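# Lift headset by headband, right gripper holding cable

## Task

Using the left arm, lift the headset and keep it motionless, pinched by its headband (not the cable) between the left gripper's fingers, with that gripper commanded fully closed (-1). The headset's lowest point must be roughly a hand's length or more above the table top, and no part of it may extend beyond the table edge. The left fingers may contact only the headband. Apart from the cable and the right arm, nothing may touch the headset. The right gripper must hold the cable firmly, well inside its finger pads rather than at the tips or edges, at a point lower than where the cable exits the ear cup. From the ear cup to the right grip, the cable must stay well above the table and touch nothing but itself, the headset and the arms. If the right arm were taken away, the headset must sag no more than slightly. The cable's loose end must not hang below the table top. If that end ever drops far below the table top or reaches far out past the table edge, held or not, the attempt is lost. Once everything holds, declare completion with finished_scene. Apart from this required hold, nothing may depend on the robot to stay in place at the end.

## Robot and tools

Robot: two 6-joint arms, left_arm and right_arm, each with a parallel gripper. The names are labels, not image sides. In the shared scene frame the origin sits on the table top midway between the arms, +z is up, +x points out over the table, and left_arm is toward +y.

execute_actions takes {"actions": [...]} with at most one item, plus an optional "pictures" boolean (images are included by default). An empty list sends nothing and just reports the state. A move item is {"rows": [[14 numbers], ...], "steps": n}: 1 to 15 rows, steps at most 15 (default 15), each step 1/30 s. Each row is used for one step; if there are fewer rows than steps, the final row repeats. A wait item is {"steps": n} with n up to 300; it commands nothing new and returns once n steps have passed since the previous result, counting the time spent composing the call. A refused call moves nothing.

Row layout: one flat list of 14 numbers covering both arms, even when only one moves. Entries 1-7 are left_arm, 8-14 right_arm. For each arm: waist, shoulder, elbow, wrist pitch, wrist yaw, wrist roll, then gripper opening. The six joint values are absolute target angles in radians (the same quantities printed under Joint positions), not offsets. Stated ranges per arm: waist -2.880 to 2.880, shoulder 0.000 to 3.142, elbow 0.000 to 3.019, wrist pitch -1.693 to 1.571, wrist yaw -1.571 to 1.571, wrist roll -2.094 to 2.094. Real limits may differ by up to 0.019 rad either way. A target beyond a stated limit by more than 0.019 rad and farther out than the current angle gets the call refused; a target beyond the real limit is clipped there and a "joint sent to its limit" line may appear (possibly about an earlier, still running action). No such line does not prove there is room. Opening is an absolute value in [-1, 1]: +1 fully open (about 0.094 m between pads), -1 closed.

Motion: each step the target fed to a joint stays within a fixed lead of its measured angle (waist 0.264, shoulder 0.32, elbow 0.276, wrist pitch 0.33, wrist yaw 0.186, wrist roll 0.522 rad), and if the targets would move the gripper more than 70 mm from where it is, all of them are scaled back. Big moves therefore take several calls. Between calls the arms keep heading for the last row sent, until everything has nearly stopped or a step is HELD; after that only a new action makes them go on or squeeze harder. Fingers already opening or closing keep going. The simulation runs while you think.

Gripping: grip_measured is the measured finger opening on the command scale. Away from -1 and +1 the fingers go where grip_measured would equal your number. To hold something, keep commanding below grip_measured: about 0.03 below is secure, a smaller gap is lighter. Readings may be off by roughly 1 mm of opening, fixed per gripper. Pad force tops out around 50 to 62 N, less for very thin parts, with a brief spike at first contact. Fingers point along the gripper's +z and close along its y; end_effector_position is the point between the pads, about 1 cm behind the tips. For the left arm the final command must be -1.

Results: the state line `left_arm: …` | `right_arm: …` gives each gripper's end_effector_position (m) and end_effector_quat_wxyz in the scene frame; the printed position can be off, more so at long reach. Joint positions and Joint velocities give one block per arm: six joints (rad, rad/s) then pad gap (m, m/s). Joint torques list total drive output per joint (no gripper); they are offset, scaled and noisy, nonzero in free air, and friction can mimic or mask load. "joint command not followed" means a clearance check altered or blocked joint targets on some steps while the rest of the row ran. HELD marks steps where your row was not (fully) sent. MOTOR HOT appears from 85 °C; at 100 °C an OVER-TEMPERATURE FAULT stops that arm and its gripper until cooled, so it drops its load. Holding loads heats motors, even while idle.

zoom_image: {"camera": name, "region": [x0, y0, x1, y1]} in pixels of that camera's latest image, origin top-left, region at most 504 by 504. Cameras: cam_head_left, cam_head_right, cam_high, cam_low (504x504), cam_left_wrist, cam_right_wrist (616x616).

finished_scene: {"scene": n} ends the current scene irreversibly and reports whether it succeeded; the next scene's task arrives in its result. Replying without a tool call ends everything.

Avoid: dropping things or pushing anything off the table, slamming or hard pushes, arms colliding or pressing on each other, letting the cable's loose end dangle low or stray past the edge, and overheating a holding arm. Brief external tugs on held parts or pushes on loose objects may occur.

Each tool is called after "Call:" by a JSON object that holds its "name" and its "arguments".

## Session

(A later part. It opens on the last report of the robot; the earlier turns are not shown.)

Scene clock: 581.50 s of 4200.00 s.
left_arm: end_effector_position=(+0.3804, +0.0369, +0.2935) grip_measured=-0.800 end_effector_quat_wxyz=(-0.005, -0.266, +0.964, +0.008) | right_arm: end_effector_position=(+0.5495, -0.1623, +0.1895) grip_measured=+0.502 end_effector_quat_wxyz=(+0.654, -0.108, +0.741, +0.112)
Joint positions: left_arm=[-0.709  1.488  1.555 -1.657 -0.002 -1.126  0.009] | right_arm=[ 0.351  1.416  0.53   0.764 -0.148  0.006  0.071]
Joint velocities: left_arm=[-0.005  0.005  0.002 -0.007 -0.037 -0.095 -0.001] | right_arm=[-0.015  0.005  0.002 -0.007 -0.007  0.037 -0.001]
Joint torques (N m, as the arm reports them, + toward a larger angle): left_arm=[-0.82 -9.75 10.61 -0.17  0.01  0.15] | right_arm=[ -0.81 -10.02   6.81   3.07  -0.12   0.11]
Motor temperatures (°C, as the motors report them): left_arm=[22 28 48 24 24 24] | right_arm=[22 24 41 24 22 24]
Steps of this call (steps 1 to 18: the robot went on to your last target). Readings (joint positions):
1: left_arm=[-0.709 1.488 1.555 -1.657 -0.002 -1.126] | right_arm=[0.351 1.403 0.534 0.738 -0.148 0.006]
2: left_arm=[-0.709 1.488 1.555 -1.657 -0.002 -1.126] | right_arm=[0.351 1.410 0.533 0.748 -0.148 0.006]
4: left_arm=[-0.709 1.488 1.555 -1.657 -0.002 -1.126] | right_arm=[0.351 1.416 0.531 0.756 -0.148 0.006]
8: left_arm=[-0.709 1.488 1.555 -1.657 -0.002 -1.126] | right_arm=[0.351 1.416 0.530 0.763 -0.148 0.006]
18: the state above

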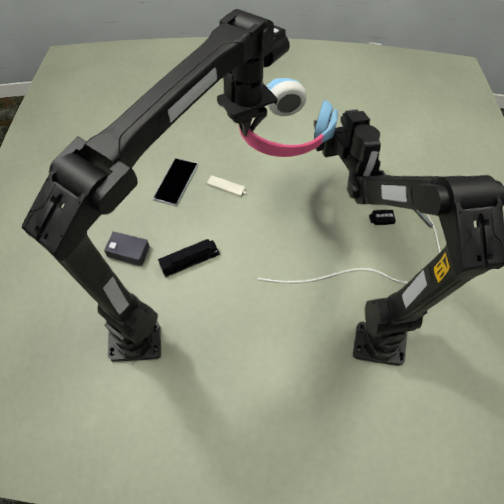

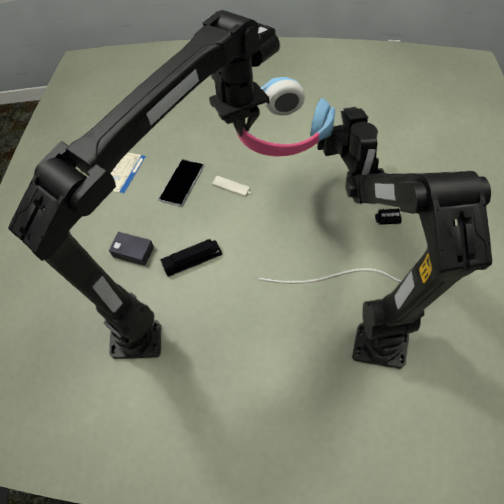

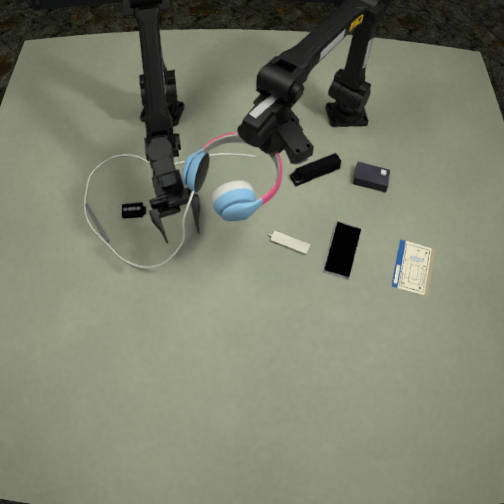

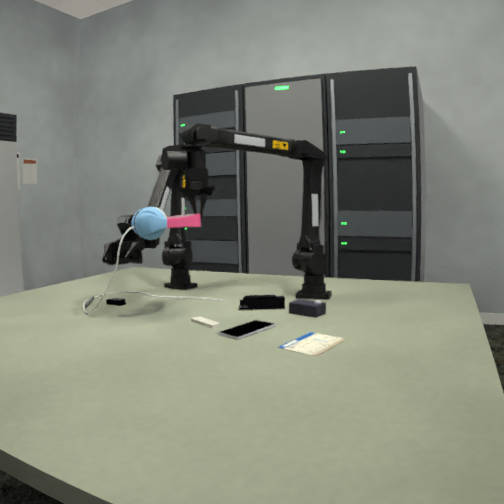

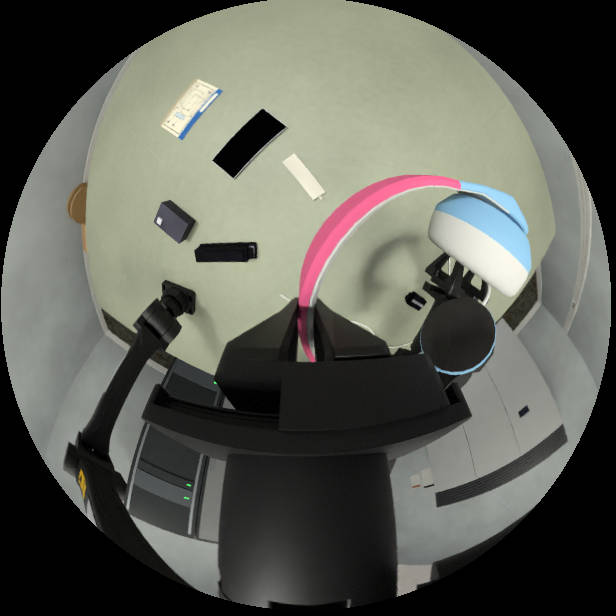

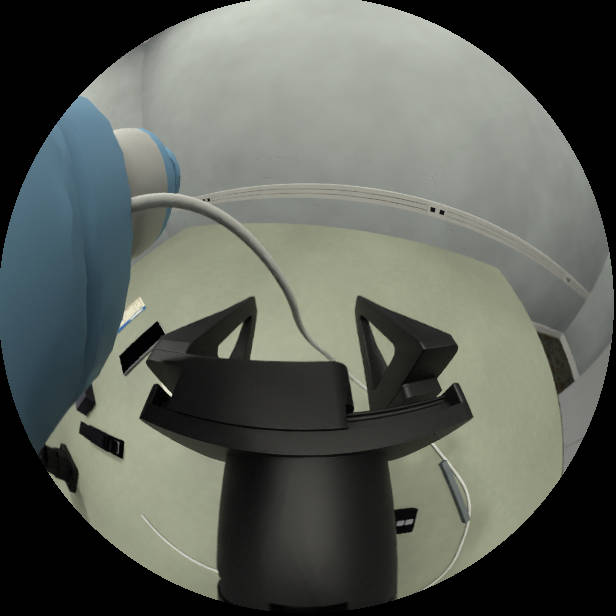

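Call:
{"name": "execute_actions", "arguments": {"actions": [{"rows": [
[-0.712,1.480,1.570,-1.662,0,-1.115,-1,0.345,1.418,0.530,0.785,-0.15,0.015,0.42],
[-0.712,1.480,1.570,-1.662,0,-1.115,-1,0.345,1.418,0.530,0.785,-0.15,0.015,0.33],
[-0.712,1.480,1.570,-1.662,0,-1.115,-1,0.345,1.418,0.530,0.785,-0.15,0.015,0.24],
[-0.712,1.480,1.570,-1.662,0,-1.115,-1,0.345,1.418,0.530,0.785,-0.15,0.015,0.15],
[-0.712,1.480,1.570,-1.662,0,-1.115,-1,0.345,1.418,0.530,0.785,-0.15,0.015,0.06],
[-0.712,1.480,1.570,-1.662,0,-1.115,-1,0.345,1.418,0.530,0.785,-0.15,0.015,-0.03],
[-0.712,1.480,1.570,-1.662,0,-1.115,-1,0.345,1.418,0.530,0.785,-0.15,0.015,-0.12],
[-0.712,1.480,1.570,-1.662,0,-1.115,-1,0.345,1.418,0.530,0.785,-0.15,0.015,-0.21],
[-0.712,1.480,1.570,-1.662,0,-1.115,-1,0.345,1.418,0.530,0.785,-0.15,0.015,-0.30],
[-0.712,1.480,1.570,-1.662,0,-1.115,-1,0.345,1.418,0.530,0.785,-0.15,0.015,-0.39],
[-0.712,1.480,1.570,-1.662,0,-1.115,-1,0.345,1.418,0.530,0.785,-0.15,0.015,-0.48],
[-0.712,1.480,1.570,-1.662,0,-1.115,-1,0.345,1.418,0.530,0.785,-0.15,0.015,-0.56],
[-0.712,1.480,1.570,-1.662,0,-1.115,-1,0.345,1.418,0.530,0.785,-0.15,0.015,-0.63],
[-0.712,1.480,1.570,-1.662,0,-1.115,-1,0.345,1.418,0.530,0.785,-0.15,0.015,-0.70],
[-0.712,1.480,1.570,-1.662,0,-1.115,-1,0.345,1.418,0.530,0.785,-0.15,0.015,-0.75]
], "steps": 15}], "pictures": false}}

Call:
{"name": "execute_actions", "arguments": {"actions": [{"steps": 12}]}}

Call:
{"name": "zoom_image", "arguments": {"camera": "cam_right_wrist", "region": [230, 220, 390, 380]}}

Call:
{"name": "zoom_image", "arguments": {"camera": "cam_high", "region": [140, 170, 230, 260]}}

Call:
{"name": "zoom_image", "arguments": {"camera": "cam_low", "region": [85, 205, 175, 295]}}

Scene clock: 610.47 s of 4200.00 s.
left_arm: end_effector_position=(+0.3804, +0.0369, +0.2935) grip_measured=-0.800 end_effector_quat_wxyz=(-0.005, -0.266, +0.964, +0.008) | right_arm: end_effector_position=(+0.5495, -0.1622, +0.1895) grip_measured=-0.718 end_effector_quat_wxyz=(+0.654, -0.109, +0.741, +0.112)
Joint positions: left_arm=[-0.709  1.488  1.555 -1.657 -0.002 -1.126  0.009] | right_arm=[ 0.351  1.416  0.53   0.764 -0.148  0.006  0.013]
Joint velocities: left_arm=[-0.005 -0.005  0.017 -0.002  0.051  0.066 -0.001] | right_arm=[ 0.005  0.005  0.002  0.002  0.022 -0.037 -0.06 ]
Joint torques (N m, as the arm reports them, + toward a larger angle): left_arm=[-0.81 -9.72 10.55 -0.16  0.01  0.14] | right_arm=[-0.53 -9.96  6.82  2.8  -0.12  0.11]
Motor temperatures (°C, as the motors report them): left_arm=[22 29 48 24 24 24] | right_arm=[22 24 37 24 22 24]
Steps of this call (steps 1 to 15: the robot went on to your last target; steps 16 to 90: nothing new was sent; then 25.47 s passed at rest; steps 91 to 105: all 15 steps of this action). Readings (joint positions):
91: left_arm=[-0.709 1.488 1.555 -1.657 -0.002 -1.126] | right_arm=[0.351 1.416 0.530 0.764 -0.148 0.006]
92: left_arm=[-0.709 1.488 1.555 -1.657 -0.002 -1.126] | right_arm=[0.351 1.416 0.530 0.764 -0.148 0.006]
94: left_arm=[-0.709 1.488 1.555 -1.657 -0.002 -1.126] | right_arm=[0.351 1.416 0.530 0.764 -0.148 0.006]
98: left_arm=[-0.709 1.488 1.555 -1.657 -0.002 -1.126] | right_arm=[0.351 1.416 0.530 0.764 -0.148 0.006]
105: the state above

Scene clock: 610.87 s of 4200.00 s.
left_arm: end_effector_position=(+0.3804, +0.0369, +0.2935) grip_measured=-0.800 end_effector_quat_wxyz=(-0.005, -0.266, +0.964, +0.008) | right_arm: end_effector_position=(+0.5495, -0.1622, +0.1895) grip_measured=-0.747 end_effector_quat_wxyz=(+0.654, -0.109, +0.741, +0.112)
Joint positions: left_arm=[-0.709  1.488  1.555 -1.657 -0.002 -1.126  0.009] | right_arm=[ 0.351  1.416  0.53   0.764 -0.148  0.006  0.012]
Joint velocities: left_arm=[-0.005 -0.015  0.007 -0.007 -0.051 -0.051  0.   ] | right_arm=[-0.015 -0.005  0.002  0.002 -0.022 -0.037  0.   ]
Joint torques (N m, as the arm reports them, + toward a larger angle): left_arm=[-0.87 -9.8  10.59 -0.15  0.01  0.16] | right_arm=[-0.64 -9.89  6.76  2.84 -0.13  0.11]
Motor temperatures (°C, as the motors report them): left_arm=[22 29 48 24 24 24] | right_arm=[22 24 37 24 22 24]
Steps of this call (steps 1 to 12: the robot went on to your last target). Readings (joint positions):
1: left_arm=[-0.709 1.488 1.555 -1.657 -0.002 -1.126] | right_arm=[0.351 1.416 0.530 0.764 -0.148 0.006]
2: left_arm=[-0.709 1.488 1.555 -1.657 -0.002 -1.126] | right_arm=[0.351 1.416 0.530 0.764 -0.148 0.006]
4: left_arm=[-0.709 1.488 1.555 -1.657 -0.002 -1.126] | right_arm=[0.351 1.416 0.530 0.764 -0.148 0.006]
8: left_arm=[-0.709 1.488 1.555 -1.657 -0.002 -1.126] | right_arm=[0.351 1.416 0.530 0.764 -0.148 0.006]
12: the state above

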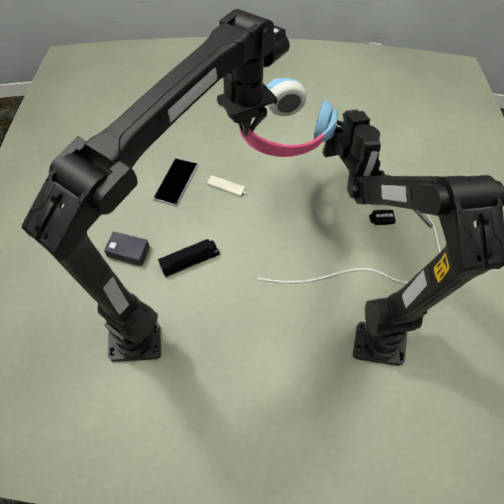

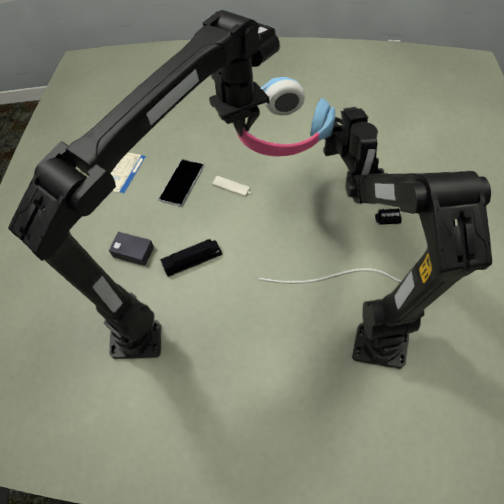

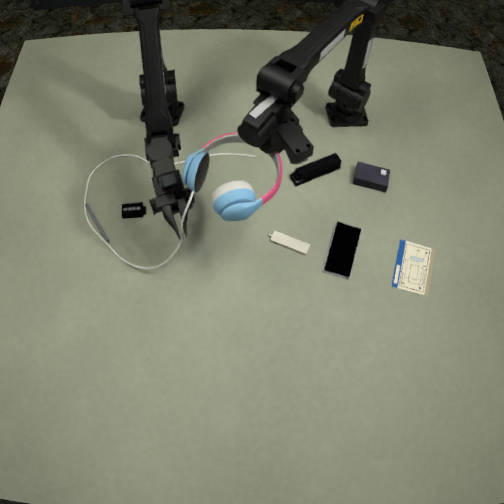

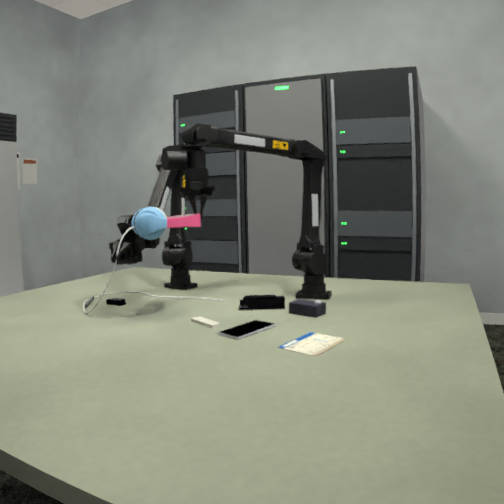

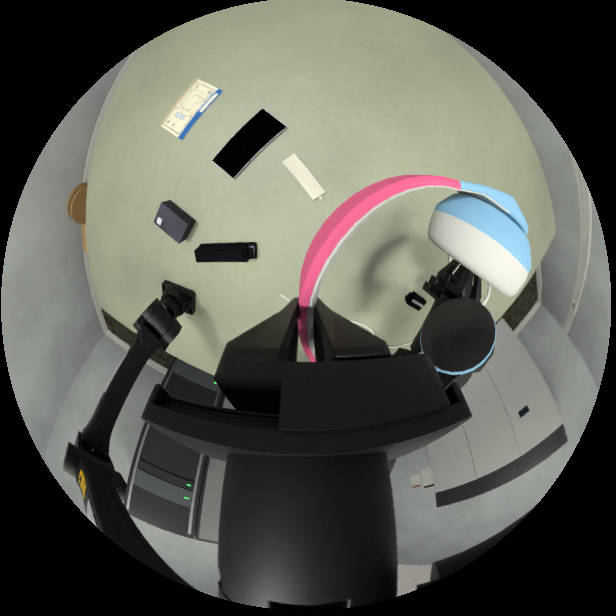

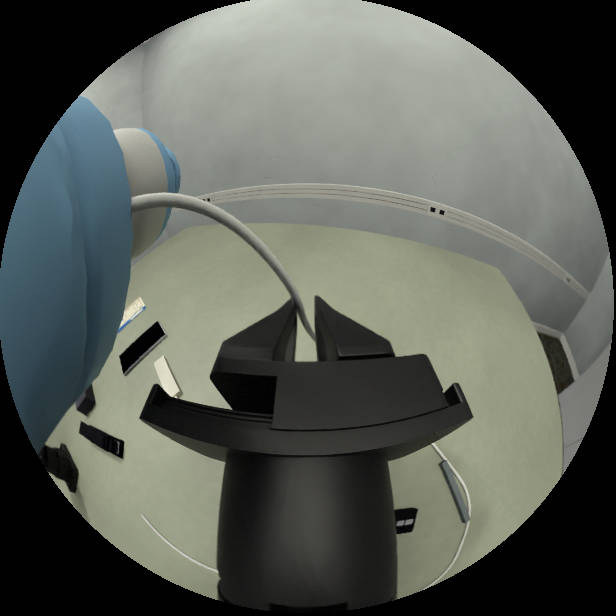

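Region (230, 220, 390, 380) of cam_right_wrist's 616x616 image, scaled by 3.150, with more detail than that image has.

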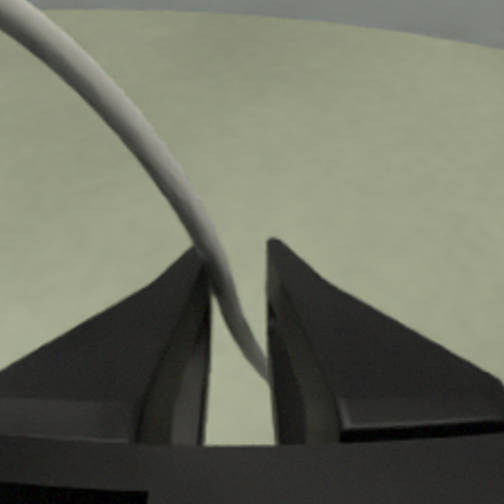

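Region (140, 170, 230, 260) of cam_high's 504x504 image, scaled by 5.600, with more detail than that image has.

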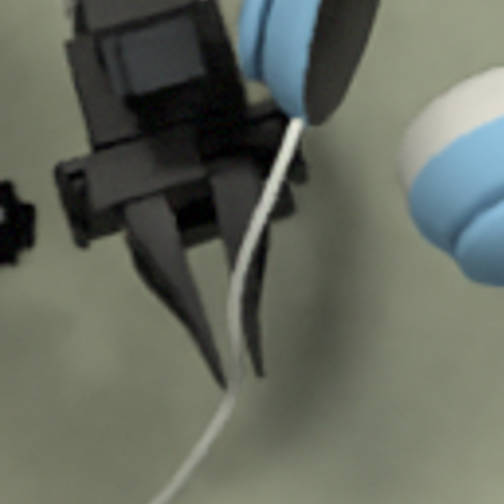

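Region (85, 205, 175, 295) of cam_low's 504x504 image, scaled by 5.600, with more detail than that image has.

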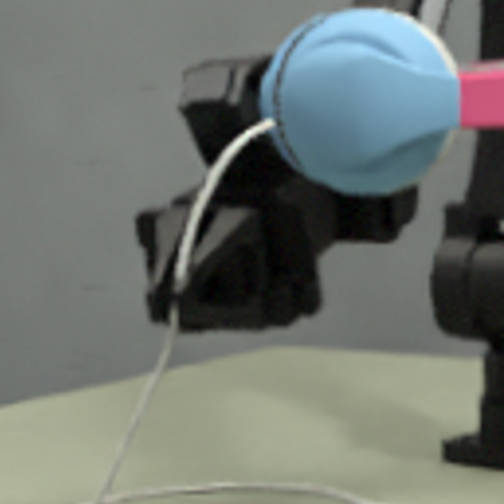

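Call:
{"name": "execute_actions", "arguments": {"actions": [{"rows": [
[-0.712,1.480,1.570,-1.662,0,-1.115,-1,0.345,1.418,0.545,0.780,-0.15,0.015,-0.65],
[-0.712,1.480,1.570,-1.662,0,-1.115,-1,0.345,1.418,0.560,0.778,-0.15,0.015,-0.55],
[-0.712,1.480,1.570,-1.662,0,-1.115,-1,0.345,1.419,0.572,0.776,-0.15,0.015,-0.48],
[-0.712,1.480,1.570,-1.662,0,-1.115,-1,0.345,1.421,0.580,0.775,-0.15,0.015,-0.45],
[-0.712,1.480,1.570,-1.662,0,-1.115,-1,0.345,1.425,0.585,0.775,-0.15,0.015,-0.45],
[-0.712,1.480,1.570,-1.662,0,-1.115,-1,0.345,1.429,0.590,0.775,-0.15,0.015,-0.45],
[-0.712,1.480,1.570,-1.662,0,-1.115,-1,0.345,1.433,0.595,0.775,-0.15,0.015,-0.45],
[-0.712,1.480,1.570,-1.662,0,-1.115,-1,0.345,1.437,0.600,0.775,-0.15,0.015,-0.45],
[-0.712,1.480,1.570,-1.662,0,-1.115,-1,0.345,1.441,0.604,0.775,-0.15,0.015,-0.45],
[-0.712,1.480,1.570,-1.662,0,-1.115,-1,0.345,1.445,0.608,0.775,-0.15,0.015,-0.45],
[-0.712,1.480,1.570,-1.662,0,-1.115,-1,0.345,1.449,0.612,0.775,-0.15,0.015,-0.45],
[-0.712,1.480,1.570,-1.662,0,-1.115,-1,0.345,1.453,0.616,0.775,-0.15,0.015,-0.45],
[-0.712,1.480,1.570,-1.662,0,-1.115,-1,0.345,1.456,0.619,0.775,-0.15,0.015,-0.45],
[-0.712,1.480,1.570,-1.662,0,-1.115,-1,0.345,1.459,0.621,0.775,-0.15,0.015,-0.45],
[-0.712,1.480,1.570,-1.662,0,-1.115,-1,0.345,1.461,0.622,0.775,-0.15,0.015,-0.45]
], "steps": 15}], "pictures": false}}

Call:
{"name": "execute_actions", "arguments": {"actions": [{"rows": [
[-0.712,1.480,1.570,-1.662,0,-1.115,-1,0.345,1.461,0.622,0.775,-0.15,0.015,-0.45],
[-0.712,1.480,1.570,-1.662,0,-1.115,-1,0.345,1.461,0.622,0.775,-0.15,0.015,-0.45],
[-0.712,1.480,1.570,-1.662,0,-1.115,-1,0.345,1.461,0.622,0.775,-0.15,0.015,-0.45],
[-0.712,1.480,1.570,-1.662,0,-1.115,-1,0.345,1.461,0.622,0.775,-0.15,0.015,-0.45],
[-0.712,1.480,1.570,-1.662,0,-1.115,-1,0.345,1.461,0.622,0.775,-0.15,0.015,-0.45],
[-0.712,1.480,1.570,-1.662,0,-1.115,-1,0.345,1.461,0.622,0.775,-0.15,0.015,-0.50],
[-0.712,1.480,1.570,-1.662,0,-1.115,-1,0.345,1.461,0.622,0.775,-0.15,0.015,-0.56],
[-0.712,1.480,1.570,-1.662,0,-1.115,-1,0.345,1.461,0.622,0.775,-0.15,0.015,-0.62],
[-0.712,1.480,1.570,-1.662,0,-1.115,-1,0.345,1.461,0.622,0.775,-0.15,0.015,-0.68],
[-0.712,1.480,1.570,-1.662,0,-1.115,-1,0.345,1.461,0.622,0.775,-0.15,0.015,-0.73],
[-0.712,1.480,1.570,-1.662,0,-1.115,-1,0.345,1.461,0.622,0.775,-0.15,0.015,-0.76]
], "steps": 15}]}}

Call:
{"name": "zoom_image", "arguments": {"camera": "cam_right_wrist", "region": [230, 220, 390, 380]}}

Call:
{"name": "zoom_image", "arguments": {"camera": "cam_high", "region": [140, 170, 230, 260]}}

Call:
{"name": "zoom_image", "arguments": {"camera": "cam_low", "region": [85, 205, 175, 295]}}

Scene clock: 650.90 s of 4200.00 s.
left_arm: end_effector_position=(+0.3804, +0.0369, +0.2935) grip_measured=-0.800 end_effector_quat_wxyz=(-0.005, -0.266, +0.964, +0.008) | right_arm: end_effector_position=(+0.5669, -0.1593, +0.2011) grip_measured=-0.453 end_effector_quat_wxyz=(+0.663, -0.109, +0.732, +0.112)
Joint positions: left_arm=[-0.709  1.488  1.555 -1.657 -0.002 -1.126  0.009] | right_arm=[ 0.351  1.441  0.58   0.764 -0.148  0.006  0.026]
Joint velocities: left_arm=[-0.005 -0.005 -0.012 -0.017 -0.007 -0.007 -0.   ] | right_arm=[-0.024  0.103  0.066 -0.012 -0.007 -0.037  0.   ]
Joint torques (N m, as the arm reports them, + toward a larger angle): left_arm=[-0.8  -9.76 10.58 -0.13  0.01  0.15] | right_arm=[-0.63 -9.85 10.16  2.39 -0.1   0.1 ]
Motor temperatures (°C, as the motors report them): left_arm=[22 29 48 24 24 24] | right_arm=[22 24 36 24 22 24]
Steps of this call (steps 1 to 15: the robot went on to your last target; steps 16 to 90: nothing new was sent; then 36.53 s passed at rest; steps 91 to 105: all 15 steps of this action). Readings (joint positions):
91: left_arm=[-0.709 1.488 1.555 -1.657 -0.002 -1.126] | right_arm=[0.351 1.416 0.530 0.764 -0.148 0.006]
92: left_arm=[-0.709 1.488 1.555 -1.657 -0.002 -1.126] | right_arm=[0.351 1.416 0.530 0.764 -0.148 0.006]
94: left_arm=[-0.709 1.488 1.555 -1.657 -0.002 -1.126] | right_arm=[0.351 1.416 0.531 0.764 -0.148 0.006]
98: left_arm=[-0.709 1.488 1.555 -1.657 -0.002 -1.126] | right_arm=[0.351 1.417 0.544 0.764 -0.148 0.006]
105: the state above

Scene clock: 651.40 s of 4200.00 s.
left_arm: end_effector_position=(+0.3804, +0.0369, +0.2935) grip_measured=-0.800 end_effector_quat_wxyz=(-0.005, -0.266, +0.964, +0.008) | right_arm: end_effector_position=(+0.5682, -0.1591, +0.1969) grip_measured=-0.757 end_effector_quat_wxyz=(+0.660, -0.109, +0.735, +0.112)
Joint positions: left_arm=[-0.709  1.488  1.555 -1.657 -0.002 -1.126  0.009] | right_arm=[ 0.351  1.451  0.582  0.764 -0.148  0.006  0.011]
Joint velocities: left_arm=[ 0.005 -0.005 -0.022  0.002  0.007  0.007  0.   ] | right_arm=[-0.005 -0.005  0.002 -0.017 -0.007  0.007 -0.001]
Joint torques (N m, as the arm reports them, + toward a larger angle): left_arm=[-0.66 -9.78 10.63 -0.14  0.01  0.15] | right_arm=[ -0.84 -10.05  10.21   2.41  -0.1    0.11]
Motor temperatures (°C, as the motors report them): left_arm=[22 29 48 24 24 24] | right_arm=[22 24 36 24 22 24]
Steps of this call (steps 1 to 15: all 15 steps of this action). Readings (joint positions):
1: left_arm=[-0.709 1.488 1.555 -1.657 -0.002 -1.126] | right_arm=[0.351 1.445 0.581 0.764 -0.148 0.006]
2: left_arm=[-0.709 1.488 1.555 -1.657 -0.002 -1.126] | right_arm=[0.351 1.447 0.582 0.764 -0.148 0.006]
4: left_arm=[-0.709 1.488 1.555 -1.657 -0.002 -1.126] | right_arm=[0.351 1.450 0.582 0.764 -0.148 0.006]
8: left_arm=[-0.709 1.488 1.555 -1.657 -0.002 -1.126] | right_arm=[0.351 1.451 0.582 0.764 -0.148 0.006]
15: the state above

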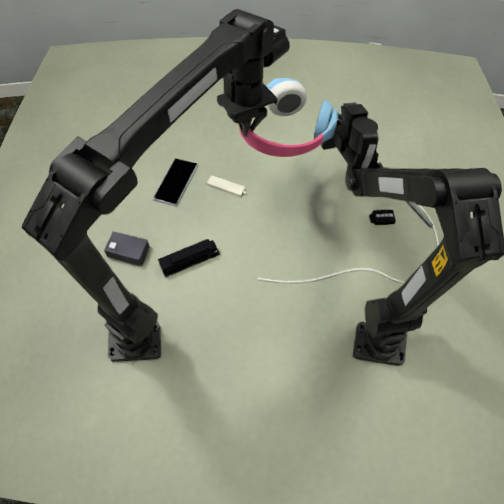

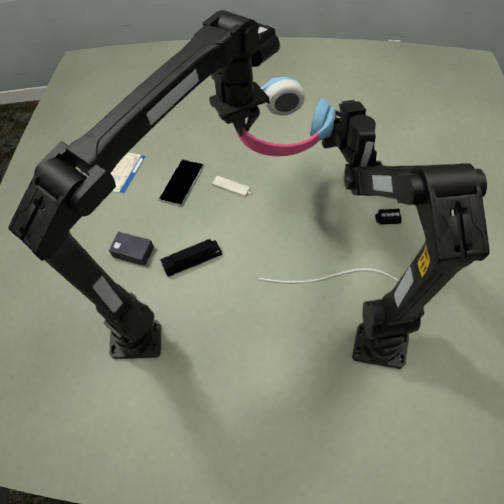

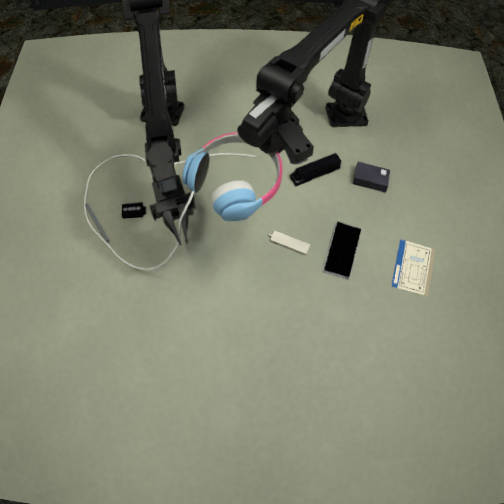

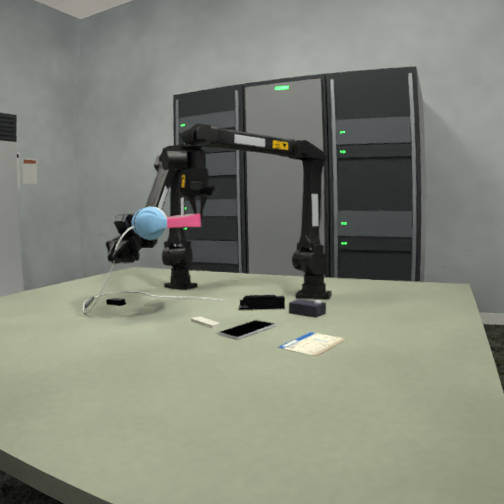

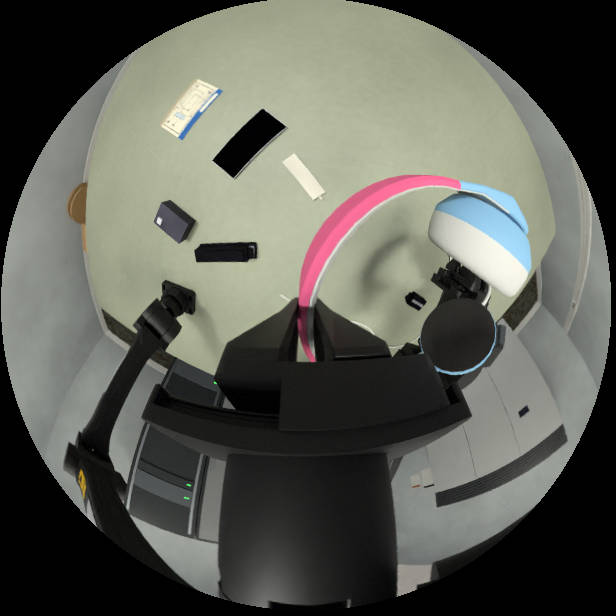

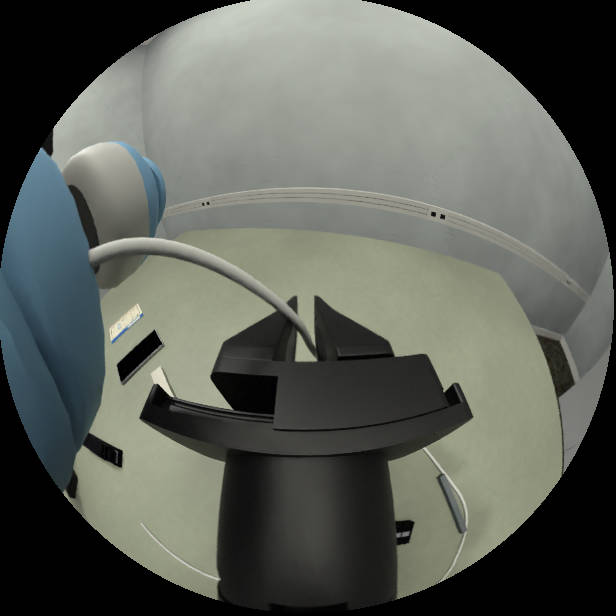

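Region (230, 220, 390, 380) of cam_right_wrist's 616x616 image, scaled by 3.150, with more detail than that image has.

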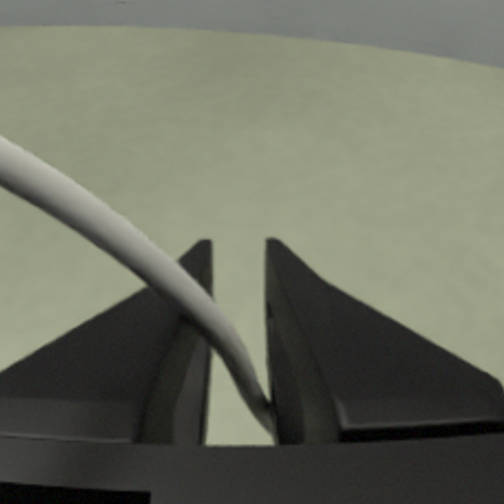

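Region (140, 170, 230, 260) of cam_high's 504x504 image, scaled by 5.600, with more detail than that image has.

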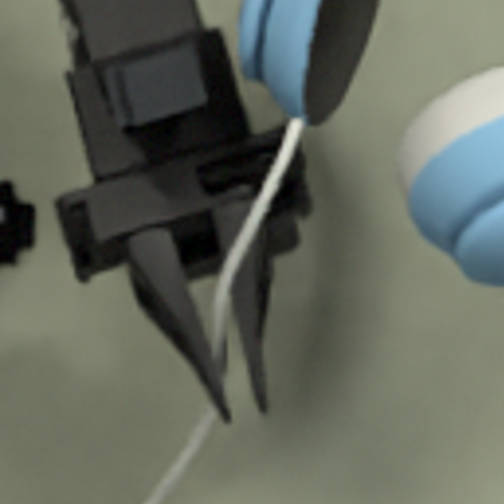

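Region (85, 205, 175, 295) of cam_low's 504x504 image, scaled by 5.600, with more detail than that image has.

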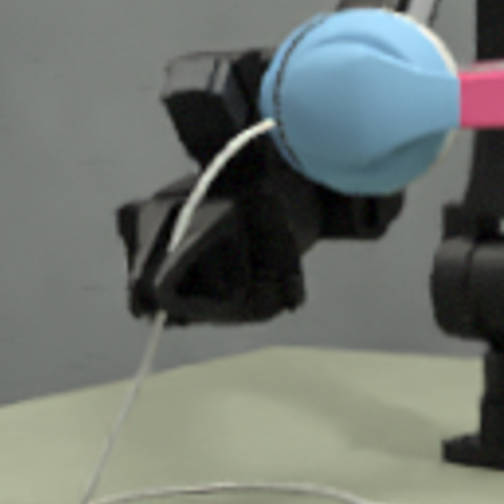

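Call:
{"name": "execute_actions", "arguments": {"actions": [{"rows": [
[-0.712,1.480,1.570,-1.662,0,-1.115,-1,0.350,1.455,0.612,0.770,-0.15,0.010,-0.79],
[-0.712,1.480,1.570,-1.662,0,-1.115,-1,0.350,1.453,0.604,0.770,-0.15,0.010,-0.82],
[-0.712,1.480,1.570,-1.662,0,-1.115,-1,0.350,1.453,0.598,0.770,-0.15,0.010,-0.85],
[-0.712,1.480,1.570,-1.662,0,-1.115,-1,0.350,1.453,0.594,0.770,-0.15,0.010,-0.875],
[-0.712,1.480,1.570,-1.662,0,-1.115,-1,0.350,1.453,0.592,0.770,-0.15,0.010,-0.90],
[-0.712,1.480,1.570,-1.662,0,-1.115,-1,0.350,1.453,0.592,0.770,-0.15,0.010,-0.92],
[-0.712,1.480,1.570,-1.662,0,-1.115,-1,0.350,1.453,0.592,0.770,-0.15,0.010,-0.94],
[-0.712,1.480,1.570,-1.662,0,-1.115,-1,0.350,1.453,0.592,0.770,-0.15,0.010,-0.96],
[-0.712,1.480,1.570,-1.662,0,-1.115,-1,0.350,1.453,0.592,0.770,-0.15,0.010,-0.98],
[-0.712,1.480,1.570,-1.662,0,-1.115,-1,0.350,1.453,0.592,0.770,-0.15,0.010,-1.0]
], "steps": 15}], "pictures": false}}

Call:
{"name": "execute_actions", "arguments": {"actions": [{"steps": 15}]}}

Call:
{"name": "zoom_image", "arguments": {"camera": "cam_right_wrist", "region": [230, 220, 390, 380]}}

Call:
{"name": "zoom_image", "arguments": {"camera": "cam_high", "region": [140, 170, 230, 260]}}

Call:
{"name": "zoom_image", "arguments": {"camera": "cam_low", "region": [85, 205, 175, 295]}}

Scene clock: 679.23 s of 4200.00 s.
left_arm: end_effector_position=(+0.3804, +0.0369, +0.2935) grip_measured=-0.800 end_effector_quat_wxyz=(-0.005, -0.266, +0.964, +0.008) | right_arm: end_effector_position=(+0.5681, -0.1589, +0.1969) grip_measured=-0.972 end_effector_quat_wxyz=(+0.660, -0.109, +0.735, +0.113)
Joint positions: left_arm=[-0.709  1.488  1.555 -1.657 -0.002 -1.126  0.009] | right_arm=[ 0.351  1.451  0.582  0.764 -0.15   0.006  0.001]
Joint velocities: left_arm=[-0.005 -0.005  0.012 -0.017 -0.095 -0.022 -0.   ] | right_arm=[-0.015  0.005 -0.002 -0.007 -0.022 -0.095 -0.   ]
Joint torques (N m, as the arm reports them, + toward a larger angle): left_arm=[-0.8  -9.77 10.59 -0.12  0.    0.15] | right_arm=[ -0.24 -10.63   7.77   2.13  -0.06   0.07]
Motor temperatures (°C, as the motors report them): left_arm=[22 29 48 24 24 24] | right_arm=[22 24 38 24 22 24]
Steps of this call (steps 1 to 15: the robot went on to your last target; steps 16 to 90: nothing new was sent; then 24.33 s passed at rest; steps 91 to 105: all 15 steps of this action). Readings (joint positions):
91: left_arm=[-0.709 1.488 1.555 -1.657 -0.002 -1.126] | right_arm=[0.351 1.451 0.582 0.764 -0.148 0.006]
92: left_arm=[-0.709 1.488 1.555 -1.657 -0.002 -1.126] | right_arm=[0.351 1.451 0.582 0.764 -0.148 0.006]
94: left_arm=[-0.709 1.488 1.555 -1.657 -0.002 -1.126] | right_arm=[0.351 1.451 0.582 0.764 -0.148 0.006]
98: left_arm=[-0.709 1.488 1.555 -1.657 -0.002 -1.126] | right_arm=[0.351 1.451 0.582 0.764 -0.149 0.006]
105: the state above

Scene clock: 679.73 s of 4200.00 s.
left_arm: end_effector_position=(+0.3804, +0.0369, +0.2935) grip_measured=-0.800 end_effector_quat_wxyz=(-0.005, -0.266, +0.964, +0.008) | right_arm: end_effector_position=(+0.5681, -0.1589, +0.1969) grip_measured=-0.972 end_effector_quat_wxyz=(+0.660, -0.109, +0.735, +0.113)
Joint positions: left_arm=[-0.709  1.488  1.555 -1.657 -0.002 -1.126  0.009] | right_arm=[ 0.351  1.451  0.582  0.764 -0.15   0.006  0.001]
Joint velocities: left_arm=[-0.005 -0.015  0.022 -0.007  0.051 -0.007 -0.001] | right_arm=[ 0.005  0.005  0.012 -0.007 -0.007  0.022 -0.   ]
Joint torques (N m, as the arm reports them, + toward a larger angle): left_arm=[-0.64 -9.79 10.59 -0.14 -0.01  0.14] | right_arm=[ -0.18 -10.68   7.73   2.16  -0.05   0.06]
Motor temperatures (°C, as the motors report them): left_arm=[22 29 48 24 24 24] | right_arm=[22 24 38 24 22 24]
Steps of this call (steps 1 to 15: the robot went on to your last target). Readings (joint positions):
1: left_arm=[-0.709 1.488 1.555 -1.657 -0.002 -1.126] | right_arm=[0.351 1.451 0.582 0.764 -0.150 0.006]
2: left_arm=[-0.709 1.488 1.555 -1.657 -0.002 -1.126] | right_arm=[0.351 1.451 0.582 0.764 -0.150 0.006]
4: left_arm=[-0.709 1.488 1.555 -1.657 -0.002 -1.126] | right_arm=[0.351 1.451 0.582 0.764 -0.150 0.006]
8: left_arm=[-0.709 1.488 1.555 -1.657 -0.002 -1.126] | right_arm=[0.351 1.451 0.582 0.764 -0.150 0.006]
15: the state above
All arms were judged still, so your last target was given up. Only a new action makes them travel on or press farther. Fingers that are still opening or closing keep moving.

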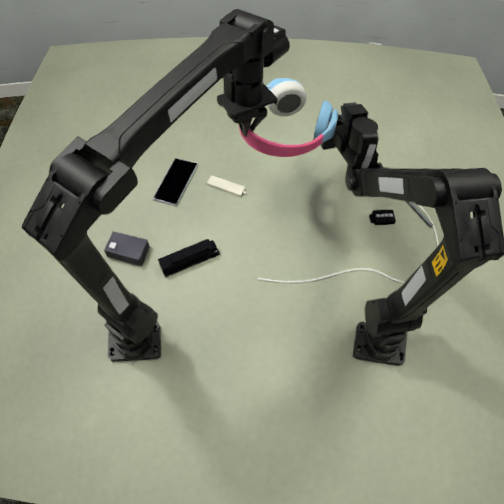

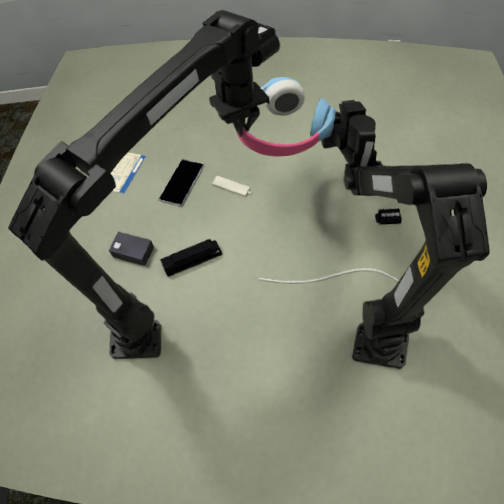

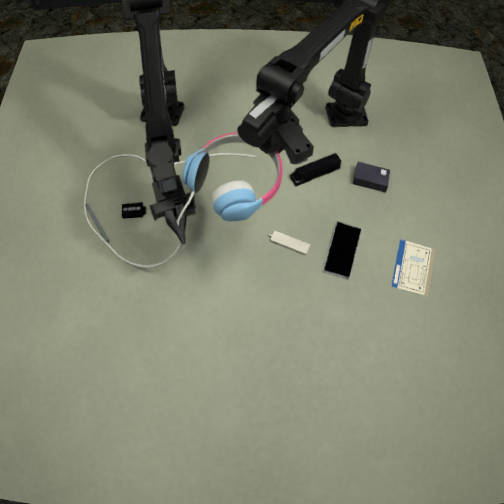

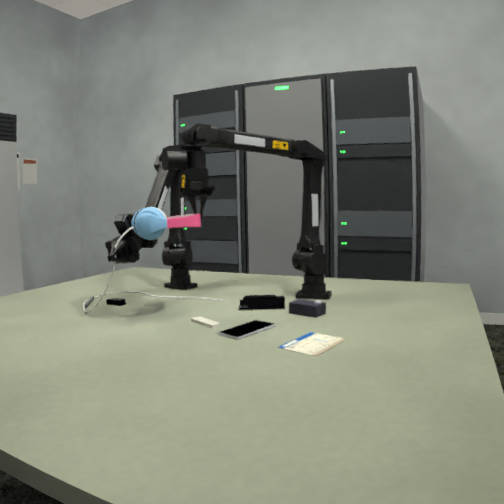

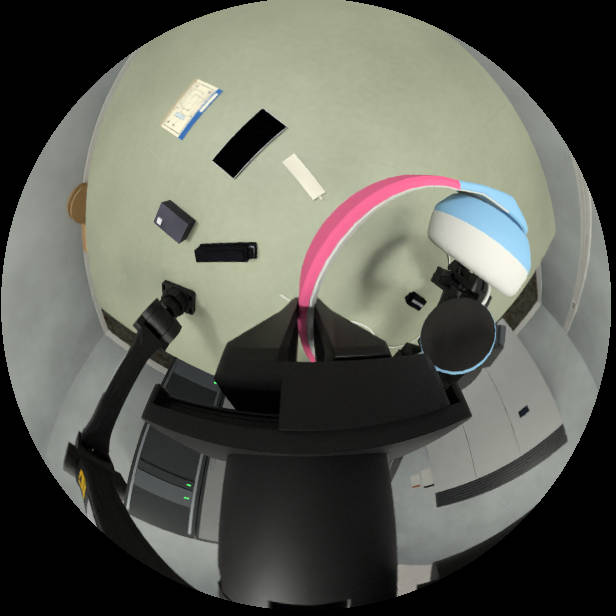

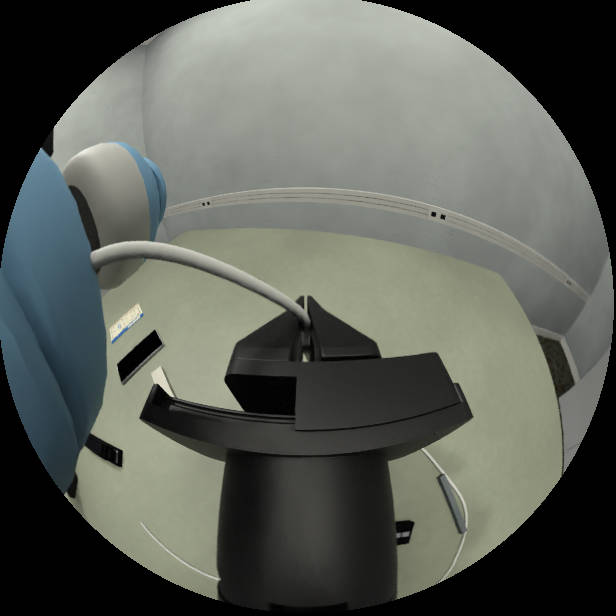

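Region (230, 220, 390, 380) of cam_right_wrist's 616x616 image, scaled by 3.150, with more detail than that image has.

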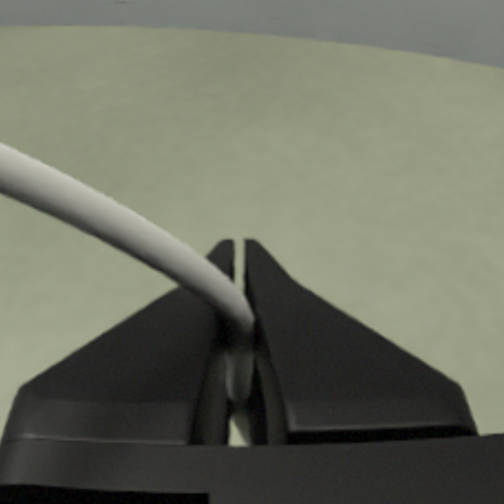

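Region (140, 170, 230, 260) of cam_high's 504x504 image, scaled by 5.600, with more detail than that image has.

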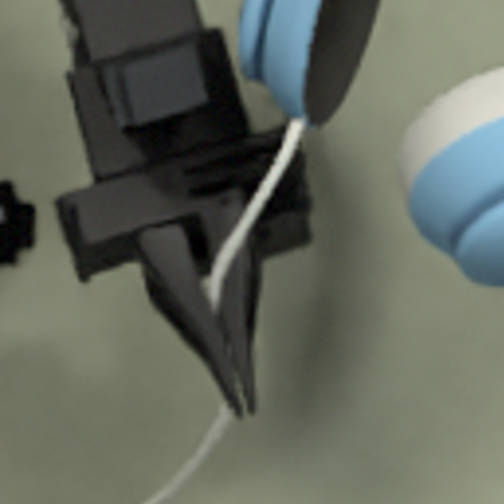

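Region (85, 205, 175, 295) of cam_low's 504x504 image, scaled by 5.600, with more detail than that image has.

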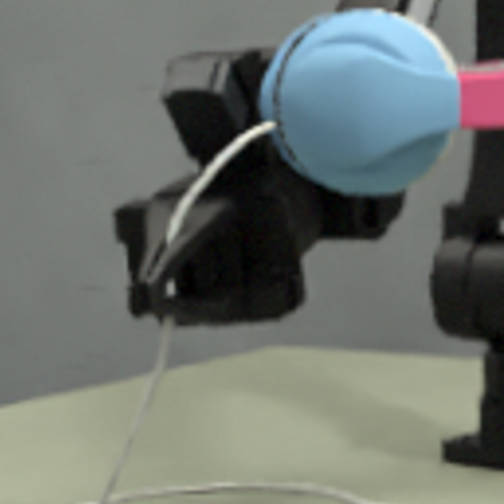

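Call:
{"name": "execute_actions", "arguments": {"actions": [{"rows": [
[-0.712,1.480,1.570,-1.662,0,-1.115,-1,0.350,1.451,0.585,0.770,-0.15,0.010,-0.90],
[-0.712,1.480,1.570,-1.662,0,-1.115,-1,0.350,1.449,0.582,0.770,-0.15,0.010,-0.80],
[-0.712,1.480,1.570,-1.662,0,-1.115,-1,0.350,1.446,0.580,0.770,-0.15,0.010,-0.72],
[-0.712,1.480,1.570,-1.662,0,-1.115,-1,0.350,1.443,0.578,0.770,-0.15,0.010,-0.65],
[-0.712,1.480,1.570,-1.662,0,-1.115,-1,0.350,1.440,0.576,0.770,-0.15,0.010,-0.62],
[-0.712,1.480,1.570,-1.662,0,-1.115,-1,0.350,1.437,0.573,0.770,-0.15,0.010,-0.62],
[-0.712,1.480,1.570,-1.662,0,-1.115,-1,0.350,1.434,0.570,0.770,-0.15,0.010,-0.62],
[-0.712,1.480,1.570,-1.662,0,-1.115,-1,0.350,1.431,0.567,0.770,-0.15,0.010,-0.62],
[-0.712,1.480,1.570,-1.662,0,-1.115,-1,0.350,1.429,0.564,0.770,-0.15,0.010,-0.62],
[-0.712,1.480,1.570,-1.662,0,-1.115,-1,0.350,1.427,0.561,0.770,-0.15,0.010,-0.62],
[-0.712,1.480,1.570,-1.662,0,-1.115,-1,0.350,1.425,0.558,0.770,-0.15,0.010,-0.62],
[-0.712,1.480,1.570,-1.662,0,-1.115,-1,0.350,1.423,0.555,0.770,-0.15,0.010,-0.62],
[-0.712,1.480,1.570,-1.662,0,-1.115,-1,0.350,1.421,0.552,0.770,-0.15,0.010,-0.62],
[-0.712,1.480,1.570,-1.662,0,-1.115,-1,0.350,1.420,0.549,0.770,-0.15,0.010,-0.62],
[-0.712,1.480,1.570,-1.662,0,-1.115,-1,0.350,1.419,0.547,0.770,-0.15,0.010,-0.62]
], "steps": 15}], "pictures": false}}

Call:
{"name": "execute_actions", "arguments": {"actions": [{"steps": 15}], "pictures": false}}

Scene clock: 701.57 s of 4200.00 s.
left_arm: end_effector_position=(+0.3804, +0.0369, +0.2935) grip_measured=-0.800 end_effector_quat_wxyz=(-0.005, -0.266, +0.964, +0.008) | right_arm: end_effector_position=(+0.5582, -0.1605, +0.1881) grip_measured=-0.623 end_effector_quat_wxyz=(+0.653, -0.109, +0.741, +0.113)
Joint positions: left_arm=[-0.709  1.488  1.555 -1.657 -0.002 -1.126  0.009] | right_arm=[ 0.351  1.441  0.553  0.764 -0.15   0.006  0.018]
Joint velocities: left_arm=[-0.005 -0.005 -0.007 -0.007 -0.007  0.022 -0.   ] | right_arm=[-0.005 -0.063 -0.095  0.017  0.007 -0.037 -0.001]
Joint torques (N m, as the arm reports them, + toward a larger angle): left_arm=[-0.74 -9.72 10.61 -0.1   0.01  0.15] | right_arm=[ -0.15 -12.05   6.65   2.14  -0.06   0.06]
Motor temperatures (°C, as the motors report them): left_arm=[22 29 49 24 24 24] | right_arm=[22 24 37 24 22 24]
Steps of this call (steps 1 to 90: nothing new was sent; then 18.33 s passed at rest; steps 91 to 105: all 15 steps of this action). Readings (joint positions):
91: left_arm=[-0.709 1.488 1.555 -1.657 -0.002 -1.126] | right_arm=[0.351 1.451 0.582 0.764 -0.150 0.006]
92: left_arm=[-0.709 1.488 1.555 -1.657 -0.002 -1.126] | right_arm=[0.351 1.451 0.582 0.764 -0.150 0.006]
94: left_arm=[-0.709 1.488 1.555 -1.657 -0.002 -1.126] | right_arm=[0.351 1.451 0.582 0.764 -0.150 0.006]
98: left_arm=[-0.709 1.488 1.555 -1.657 -0.002 -1.126] | right_arm=[0.351 1.451 0.577 0.764 -0.150 0.006]
105: the state above

Scene clock: 702.07 s of 4200.00 s.
left_arm: end_effector_position=(+0.3804, +0.0369, +0.2935) grip_measured=-0.800 end_effector_quat_wxyz=(-0.005, -0.266, +0.964, +0.008) | right_arm: end_effector_position=(+0.5565, -0.1608, +0.1883) grip_measured=-0.623 end_effector_quat_wxyz=(+0.653, -0.109, +0.741, +0.113)
Joint positions: left_arm=[-0.709  1.488  1.555 -1.657 -0.002 -1.126  0.009] | right_arm=[ 0.351  1.436  0.548  0.764 -0.15   0.006  0.018]
Joint velocities: left_arm=[-0.005 -0.015 -0.002  0.007 -0.022 -0.007 -0.001] | right_arm=[ 0.005  0.005 -0.007  0.002 -0.007  0.022 -0.   ]
Joint torques (N m, as the arm reports them, + toward a larger angle): left_arm=[-0.7  -9.73 10.66 -0.13  0.01  0.14] | right_arm=[ -0.33 -11.83   6.69   2.13  -0.04   0.05]
Motor temperatures (°C, as the motors report them): left_arm=[22 29 49 24 24 24] | right_arm=[22 24 37 24 22 24]
Steps of this call (steps 1 to 15: the robot went on to your last target). Readings (joint positions):
1: left_arm=[-0.709 1.488 1.555 -1.657 -0.002 -1.126] | right_arm=[0.351 1.439 0.550 0.764 -0.150 0.006]
2: left_arm=[-0.709 1.488 1.555 -1.657 -0.002 -1.126] | right_arm=[0.351 1.437 0.549 0.764 -0.150 0.006]
4: left_arm=[-0.709 1.488 1.555 -1.657 -0.002 -1.126] | right_arm=[0.351 1.436 0.548 0.764 -0.150 0.006]
8: left_arm=[-0.709 1.488 1.555 -1.657 -0.002 -1.126] | right_arm=[0.351 1.436 0.548 0.764 -0.150 0.006]
15: the state above
All arms were judged still, so your last target was given up. Only a new action makes them travel on or press farther. Fingers that are still opening or closing keep moving.


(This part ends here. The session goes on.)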